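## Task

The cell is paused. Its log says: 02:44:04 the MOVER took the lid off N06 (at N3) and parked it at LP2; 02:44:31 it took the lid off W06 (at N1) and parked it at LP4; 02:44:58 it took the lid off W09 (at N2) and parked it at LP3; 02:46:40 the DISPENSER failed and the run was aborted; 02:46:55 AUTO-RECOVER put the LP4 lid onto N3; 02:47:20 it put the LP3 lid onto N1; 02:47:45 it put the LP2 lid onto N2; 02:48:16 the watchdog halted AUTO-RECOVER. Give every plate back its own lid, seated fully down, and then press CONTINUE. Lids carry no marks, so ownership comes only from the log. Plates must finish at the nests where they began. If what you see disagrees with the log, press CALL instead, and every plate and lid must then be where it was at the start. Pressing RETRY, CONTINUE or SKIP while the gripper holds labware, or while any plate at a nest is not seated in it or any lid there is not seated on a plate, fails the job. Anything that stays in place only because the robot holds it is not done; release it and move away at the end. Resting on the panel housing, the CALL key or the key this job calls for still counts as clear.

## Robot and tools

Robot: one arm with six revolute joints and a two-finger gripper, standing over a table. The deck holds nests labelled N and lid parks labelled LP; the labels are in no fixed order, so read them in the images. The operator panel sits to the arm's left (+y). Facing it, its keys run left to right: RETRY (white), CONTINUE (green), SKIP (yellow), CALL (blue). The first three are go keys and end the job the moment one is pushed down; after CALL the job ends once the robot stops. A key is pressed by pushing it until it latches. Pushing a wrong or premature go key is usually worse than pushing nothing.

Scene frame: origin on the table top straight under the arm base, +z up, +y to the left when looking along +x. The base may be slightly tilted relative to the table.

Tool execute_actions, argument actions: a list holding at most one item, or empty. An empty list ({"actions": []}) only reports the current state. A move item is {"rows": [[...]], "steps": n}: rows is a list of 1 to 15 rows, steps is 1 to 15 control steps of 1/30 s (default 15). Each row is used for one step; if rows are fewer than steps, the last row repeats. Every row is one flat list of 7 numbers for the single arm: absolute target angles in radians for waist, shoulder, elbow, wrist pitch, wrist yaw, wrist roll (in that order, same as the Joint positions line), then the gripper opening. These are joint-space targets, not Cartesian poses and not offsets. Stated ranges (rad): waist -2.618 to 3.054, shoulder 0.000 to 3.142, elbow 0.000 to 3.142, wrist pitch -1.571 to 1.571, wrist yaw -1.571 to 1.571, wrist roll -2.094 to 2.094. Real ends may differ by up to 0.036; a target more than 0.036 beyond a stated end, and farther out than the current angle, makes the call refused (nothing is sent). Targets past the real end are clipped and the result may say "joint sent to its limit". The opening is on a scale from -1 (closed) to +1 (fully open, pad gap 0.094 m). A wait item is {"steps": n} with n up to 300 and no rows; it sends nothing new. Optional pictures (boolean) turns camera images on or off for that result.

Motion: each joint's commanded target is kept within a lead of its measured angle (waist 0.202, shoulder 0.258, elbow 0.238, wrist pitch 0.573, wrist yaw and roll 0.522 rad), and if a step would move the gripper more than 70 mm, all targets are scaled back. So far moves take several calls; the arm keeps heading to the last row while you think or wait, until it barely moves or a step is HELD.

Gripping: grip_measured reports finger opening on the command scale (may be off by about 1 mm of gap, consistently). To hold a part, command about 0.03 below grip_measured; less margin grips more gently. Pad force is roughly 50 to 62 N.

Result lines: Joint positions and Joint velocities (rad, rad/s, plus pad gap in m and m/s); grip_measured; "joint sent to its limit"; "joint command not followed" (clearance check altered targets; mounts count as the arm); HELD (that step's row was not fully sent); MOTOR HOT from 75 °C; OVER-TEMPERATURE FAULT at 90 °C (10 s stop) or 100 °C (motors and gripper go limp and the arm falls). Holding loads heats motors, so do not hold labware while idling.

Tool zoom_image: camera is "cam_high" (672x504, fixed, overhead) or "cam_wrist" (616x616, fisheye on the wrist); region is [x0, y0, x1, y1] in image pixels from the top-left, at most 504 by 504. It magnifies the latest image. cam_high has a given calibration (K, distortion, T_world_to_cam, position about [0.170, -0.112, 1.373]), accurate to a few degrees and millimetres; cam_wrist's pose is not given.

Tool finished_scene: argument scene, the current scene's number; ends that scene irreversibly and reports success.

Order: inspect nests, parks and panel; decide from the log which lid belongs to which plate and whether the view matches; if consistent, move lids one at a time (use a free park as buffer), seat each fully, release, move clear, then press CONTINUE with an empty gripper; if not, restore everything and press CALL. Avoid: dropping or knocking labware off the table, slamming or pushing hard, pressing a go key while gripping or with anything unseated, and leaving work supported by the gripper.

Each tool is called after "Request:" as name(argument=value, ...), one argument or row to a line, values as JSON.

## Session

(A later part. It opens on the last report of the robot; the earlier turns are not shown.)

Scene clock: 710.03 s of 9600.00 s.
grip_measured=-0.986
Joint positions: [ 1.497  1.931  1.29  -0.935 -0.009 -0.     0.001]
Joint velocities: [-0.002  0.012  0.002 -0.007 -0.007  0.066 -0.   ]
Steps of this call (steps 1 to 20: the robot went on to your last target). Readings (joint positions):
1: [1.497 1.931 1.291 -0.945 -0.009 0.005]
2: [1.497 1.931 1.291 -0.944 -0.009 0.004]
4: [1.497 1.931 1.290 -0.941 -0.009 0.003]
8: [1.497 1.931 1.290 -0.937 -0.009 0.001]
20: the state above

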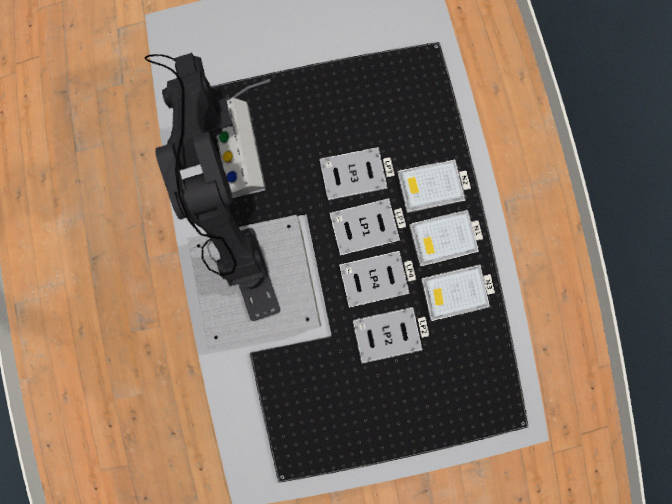

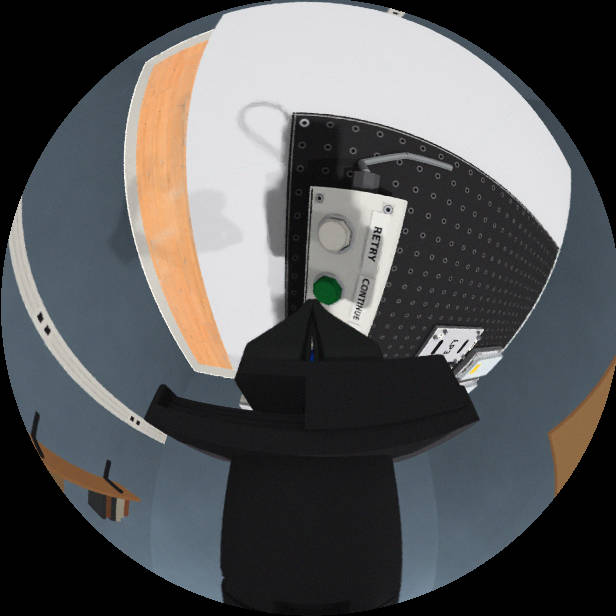

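Request:
execute_actions(
  actions=[
    {"rows": [[1.501,1.931,1.282,-0.912,-0.007,-0.007,-1.0],[1.501,1.931,1.277,-0.911,-0.007,-0.007,-1.0],[1.501,1.931,1.272,-0.910,-0.007,-0.007,-1.0],[1.501,1.931,1.267,-0.909,-0.007,-0.007,-1.0],[1.501,1.931,1.262,-0.908,-0.007,-0.007,-1.0],[1.501,1.931,1.258,-0.907,-0.007,-0.007,-1.0],[1.501,1.931,1.255,-0.906,-0.007,-0.007,-1.0],[1.501,1.931,1.252,-0.905,-0.007,-0.007,-1.0],[1.501,1.931,1.250,-0.904,-0.007,-0.007,-1.0]], "steps": 15},
  ],
  pictures=false,
)

Request:
execute_actions(
  actions=[
    {"steps": 15},
  ],
)

Request:
zoom_image(
  camera="cam_wrist",
  region=[230, 180, 430, 360],
)

Request:
zoom_image(
  camera="cam_high",
  region=[380, 140, 520, 340],
)

Scene clock: 723.30 s of 9600.00 s.
grip_measured=-0.986
Joint positions: [ 1.497  1.931  1.257 -0.927 -0.009 -0.     0.001]
Joint velocities: [-0.022 -0.002  0.017  0.081  0.051  0.066 -0.   ]
Steps of this call (steps 1 to 15: the robot went on to your last target; steps 16 to 90: nothing new was sent; then 9.77 s passed at rest; steps 91 to 105: all 15 steps of this action). Readings (joint positions):
91: [1.497 1.931 1.290 -0.935 -0.009 -0.000]
92: [1.497 1.931 1.290 -0.935 -0.009 -0.000]
94: [1.497 1.931 1.287 -0.931 -0.009 -0.000]
98: [1.497 1.931 1.267 -0.927 -0.009 -0.000]
105: the state above

Scene clock: 723.80 s of 9600.00 s.
grip_measured=-0.986
Joint positions: [ 1.497  1.931  1.257 -0.925 -0.009 -0.     0.001]
Joint velocities: [ 0.007 -0.002 -0.002  0.007  0.007  0.007  0.001]
Steps of this call (steps 1 to 15: the robot went on to your last target). Readings (joint positions):
1: [1.497 1.931 1.257 -0.926 -0.009 -0.000]
2: [1.497 1.931 1.257 -0.926 -0.009 -0.000]
4: [1.497 1.931 1.257 -0.926 -0.009 -0.000]
8: [1.497 1.931 1.257 -0.925 -0.009 -0.000]
15: the state above
The arm was judged still, so your last target was given up. Only a new action makes it travel on or press farther. Fingers that are still opening or closing keep moving.

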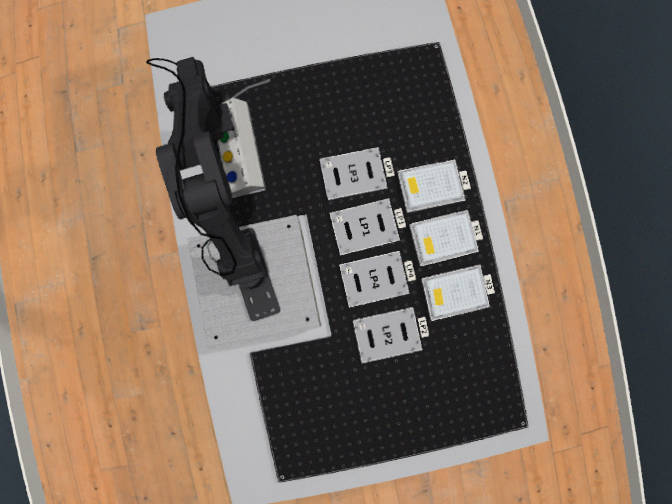

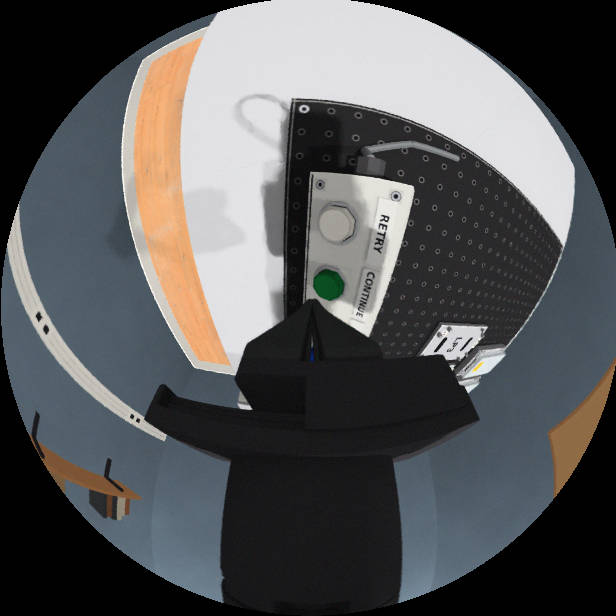

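Region (230, 180, 430, 360) of cam_wrist's 616x616 image, scaled by 2.520, with more detail than that image has; it fills the top 454 rows of this view, and the rest is white.

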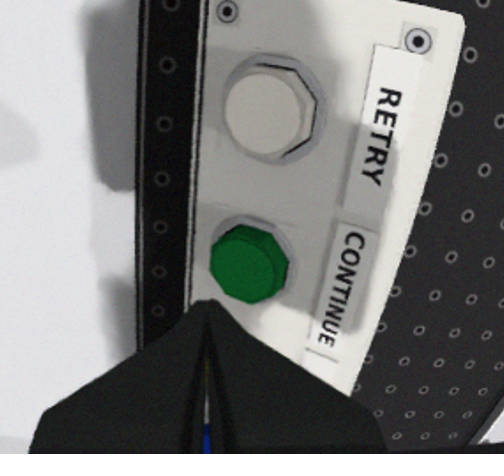

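Region (380, 140, 520, 340) of cam_high's 672x504 image, scaled by 2.520, with more detail than that image has; it fills the left 353 columns of this view, and the rest is white.

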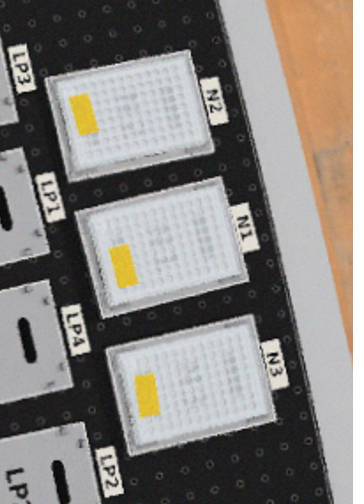

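Request:
execute_actions(
  actions=[
    {"rows": [[1.488,1.945,1.257,-0.903,-0.009,-0.007,-1.0],[1.486,1.949,1.257,-0.901,-0.009,-0.007,-1.0],[1.484,1.953,1.257,-0.899,-0.009,-0.007,-1.0],[1.482,1.957,1.257,-0.897,-0.009,-0.007,-1.0],[1.480,1.961,1.257,-0.895,-0.009,-0.007,-1.0],[1.478,1.965,1.257,-0.893,-0.009,-0.007,-1.0],[1.476,1.968,1.257,-0.891,-0.009,-0.007,-1.0],[1.474,1.971,1.257,-0.889,-0.009,-0.007,-1.0],[1.472,1.974,1.257,-0.887,-0.009,-0.007,-1.0],[1.470,1.976,1.257,-0.885,-0.009,-0.007,-1.0],[1.469,1.978,1.257,-0.884,-0.009,-0.007,-1.0],[1.468,1.979,1.257,-0.883,-0.009,-0.007,-1.0],[1.467,1.980,1.257,-0.882,-0.009,-0.007,-1.0]], "steps": 15},
  ],
  pictures=false,
)

Request:
execute_actions(
  actions=[
    {"steps": 15},
  ],
)

Request:
zoom_image(
  camera="cam_wrist",
  region=[230, 180, 430, 360],
)

Scene clock: 734.70 s of 9600.00 s.
grip_measured=-0.986
Joint positions: [ 1.475  1.972  1.257 -0.907 -0.009 -0.     0.001]
Joint velocities: [-0.007 -0.017 -0.002  0.037 -0.007  0.022 -0.001]
Steps of this call (steps 1 to 90: nothing new was sent; then 7.40 s passed at rest; steps 91 to 105: all 15 steps of this action). Readings (joint positions):
91: [1.497 1.931 1.257 -0.925 -0.009 -0.000]
92: [1.497 1.931 1.257 -0.925 -0.009 -0.000]
94: [1.496 1.932 1.257 -0.924 -0.009 -0.000]
98: [1.487 1.951 1.257 -0.917 -0.009 -0.000]
105: the state above

Scene clock: 735.20 s of 9600.00 s.
grip_measured=-0.986
Joint positions: [ 1.475  1.972  1.257 -0.903 -0.009 -0.     0.001]
Joint velocities: [-0.027 -0.012 -0.017  0.095 -0.007 -0.037  0.001]
Steps of this call (steps 1 to 15: the robot went on to your last target). Readings (joint positions):
1: [1.475 1.972 1.257 -0.906 -0.009 -0.000]
2: [1.475 1.972 1.257 -0.906 -0.009 -0.000]
4: [1.475 1.972 1.257 -0.904 -0.009 -0.000]
8: [1.475 1.972 1.257 -0.904 -0.009 -0.000]
15: the state above
The arm was judged still, so your last target was given up. Only a new action makes it travel on or press farther. Fingers that are still opening or closing keep moving.

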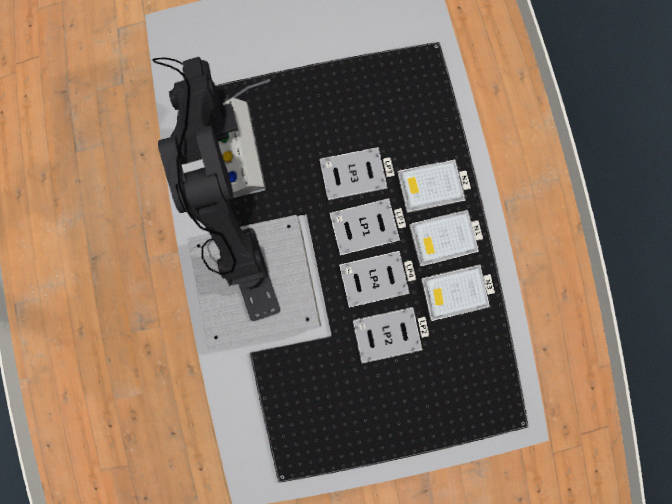

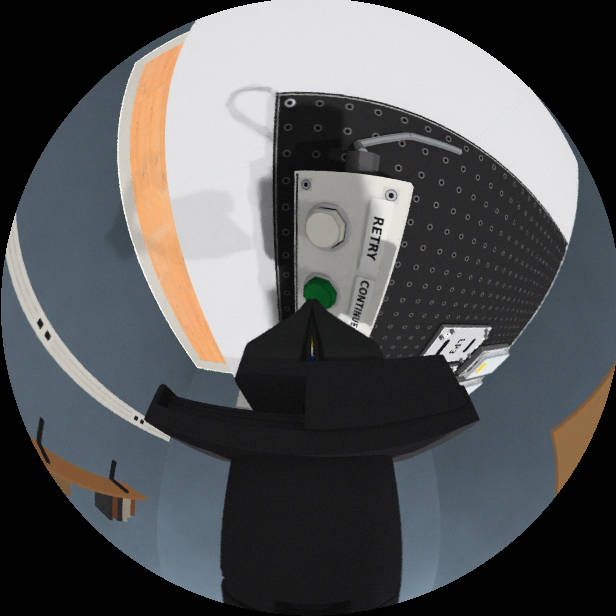

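Region (230, 180, 430, 360) of cam_wrist's 616x616 image, scaled by 2.520, with more detail than that image has; it fills the top 454 rows of this view, and the rest is white.

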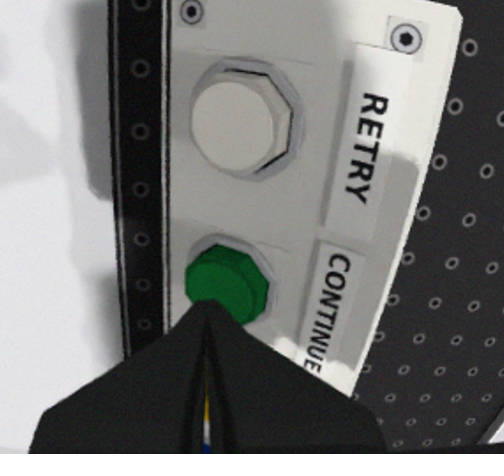

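Request:
execute_actions(
  actions=[
    {"rows": [[1.466,1.985,1.257,-0.880,-0.009,-0.007,-1.0],[1.464,1.988,1.257,-0.876,-0.009,-0.007,-1.0],[1.462,1.991,1.257,-0.872,-0.009,-0.007,-1.0],[1.461,1.993,1.257,-0.869,-0.009,-0.007,-1.0],[1.460,1.995,1.257,-0.866,-0.009,-0.007,-1.0],[1.459,1.997,1.257,-0.863,-0.009,-0.007,-1.0],[1.458,1.999,1.257,-0.861,-0.009,-0.007,-1.0],[1.457,2.001,1.257,-0.859,-0.009,-0.007,-1.0],[1.456,2.003,1.257,-0.857,-0.009,-0.007,-1.0],[1.455,2.005,1.257,-0.856,-0.009,-0.007,-1.0],[1.454,2.006,1.257,-0.855,-0.009,-0.007,-1.0],[1.453,2.007,1.257,-0.854,-0.009,-0.007,-1.0],[1.452,2.008,1.257,-0.853,-0.009,-0.007,-1.0],[1.451,2.009,1.257,-0.853,-0.009,-0.007,-1.0],[1.450,2.010,1.257,-0.853,-0.009,-0.007,-1.0]], "steps": 15},
  ],
  pictures=false,
)

Request:
execute_actions(
  actions=[
    {"steps": 15},
  ],
)

Request:
zoom_image(
  camera="cam_wrist",
  region=[230, 180, 430, 360],
)

Scene clock: 741.73 s of 9600.00 s.
grip_measured=-0.987
Joint positions: [ 1.465  1.99   1.257 -0.883 -0.016 -0.001  0.001]
Joint velocities: [-0.007 -0.007  0.002 -0.007 -0.037  0.007  0.   ]
Steps of this call (steps 1 to 90: nothing new was sent; then 3.03 s passed at rest; steps 91 to 105: all 15 steps of this action). Readings (joint positions):
91: [1.475 1.972 1.257 -0.903 -0.009 -0.000]
92: [1.475 1.972 1.257 -0.902 -0.009 -0.000]
94: [1.474 1.972 1.257 -0.899 -0.009 -0.000]
98: [1.468 1.982 1.257 -0.889 -0.009 -0.000]
105: the state above

Scene clock: 742.23 s of 9600.00 s.
grip_measured=-0.987
Joint positions: [ 1.465  1.99   1.257 -0.883 -0.016 -0.001  0.001]
Joint velocities: [ 0.002 -0.002  0.002  0.022 -0.022  0.066 -0.001]
Steps of this call (steps 1 to 15: the robot went on to your last target). Readings (joint positions):
1: [1.465 1.990 1.257 -0.883 -0.016 -0.001]
2: [1.465 1.990 1.257 -0.883 -0.016 -0.001]
4: [1.465 1.990 1.257 -0.883 -0.016 -0.001]
8: [1.465 1.990 1.257 -0.883 -0.016 -0.001]
15: the state above
The arm was judged still, so your last target was given up. Only a new action makes it travel on or press farther. Fingers that are still opening or closing keep moving.

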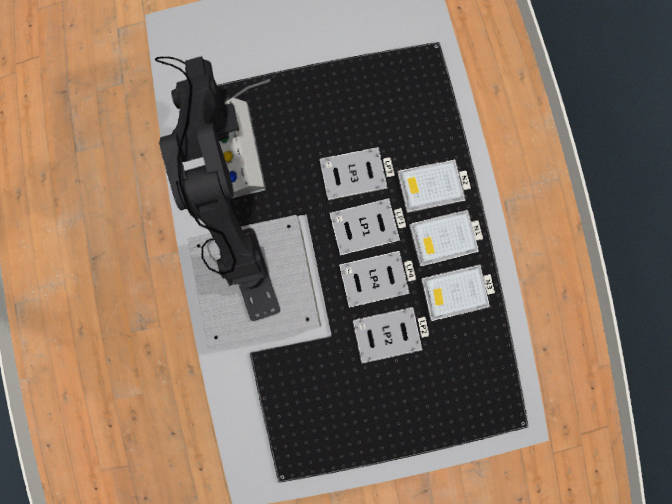

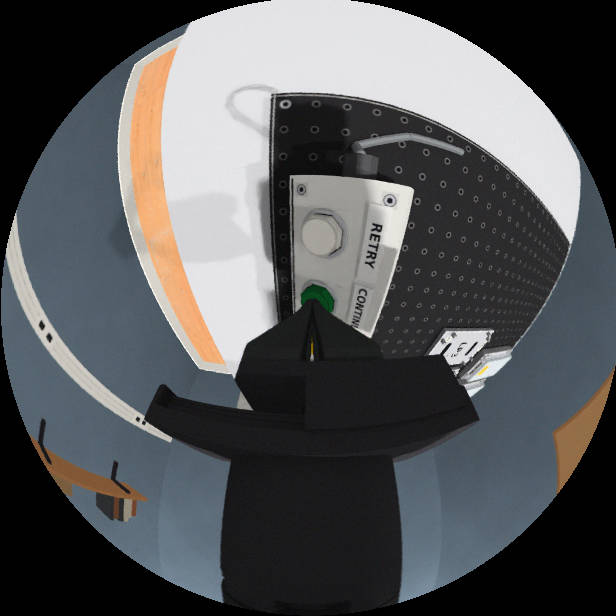

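Region (230, 180, 430, 360) of cam_wrist's 616x616 image, scaled by 2.520, with more detail than that image has; it fills the top 454 rows of this view, and the rest is white.

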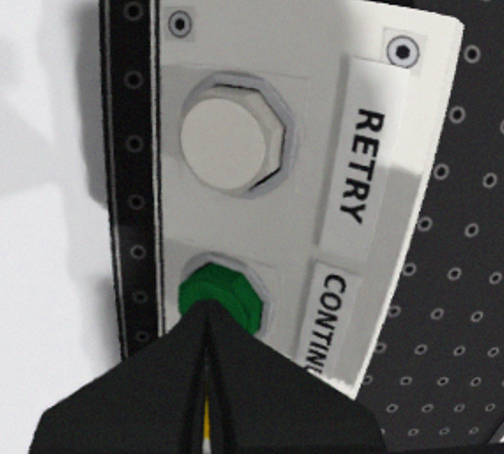

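Request:
execute_actions(
  actions=[
    {"rows": [[1.450,2.010,1.257,-0.856,0.0,-0.007,-1.0],[1.449,2.012,1.257,-0.856,0.004,-0.007,-1.0],[1.448,2.014,1.257,-0.856,0.008,-0.007,-1.0],[1.447,2.016,1.257,-0.856,0.012,-0.007,-1.0],[1.446,2.018,1.257,-0.856,0.016,-0.007,-1.0],[1.445,2.020,1.257,-0.856,0.020,-0.007,-1.0],[1.444,2.022,1.257,-0.856,0.024,-0.007,-1.0],[1.443,2.024,1.257,-0.856,0.028,-0.007,-1.0],[1.442,2.026,1.257,-0.856,0.030,-0.007,-1.0],[1.441,2.028,1.257,-0.856,0.030,-0.007,-1.0],[1.440,2.030,1.257,-0.856,0.030,-0.007,-1.0],[1.439,2.032,1.257,-0.856,0.030,-0.007,-1.0],[1.438,2.034,1.257,-0.856,0.030,-0.007,-1.0],[1.437,2.035,1.257,-0.856,0.030,-0.007,-1.0],[1.436,2.036,1.257,-0.856,0.030,-0.007,-1.0]], "steps": 15},
  ],
  pictures=false,
)

Request:
execute_actions(
  actions=[
    {"steps": 15},
  ],
)

Request:
zoom_image(
  camera="cam_wrist",
  region=[230, 180, 430, 360],
)

Scene clock: 746.07 s of 9600.00 s.
grip_measured=-0.987
Joint positions: [ 1.458  2.     1.257 -0.879 -0.015 -0.001  0.001]
Joint velocities: [ 0.007 -0.012 -0.002 -0.022 -0.066  0.007 -0.   ]
The task's run ended inside this call: 2 steps that you had sent did not run.
Steps of this call (steps 1 to 90: nothing new was sent; then 0.40 s passed at rest; steps 91 to 103: the first 13 steps of this action). Readings (joint positions):
91: [1.465 1.990 1.257 -0.883 -0.016 -0.001]
92: [1.465 1.990 1.257 -0.883 -0.016 -0.001]
94: [1.464 1.990 1.257 -0.883 -0.016 -0.001]
98: [1.463 1.991 1.257 -0.883 -0.016 -0.001]
103: [1.460 1.998 1.257 -0.879 -0.012 -0.001]
The task's run has ended: the event that ends the task has happened. This ends this scene only. If you have not yet called finished_scene for this scene, call it to go on to the next scene.

The task's run has ended: the event that ends the task has happened. This scene is finished. If you have not yet called finished_scene for this scene, call it to go on to the next scene.

This scene is finished. If you have not yet called finished_scene for this scene, call it to go on to the next scene.

Request:
finished_scene(
  scene=1,
)

The scene is finished: the task was done.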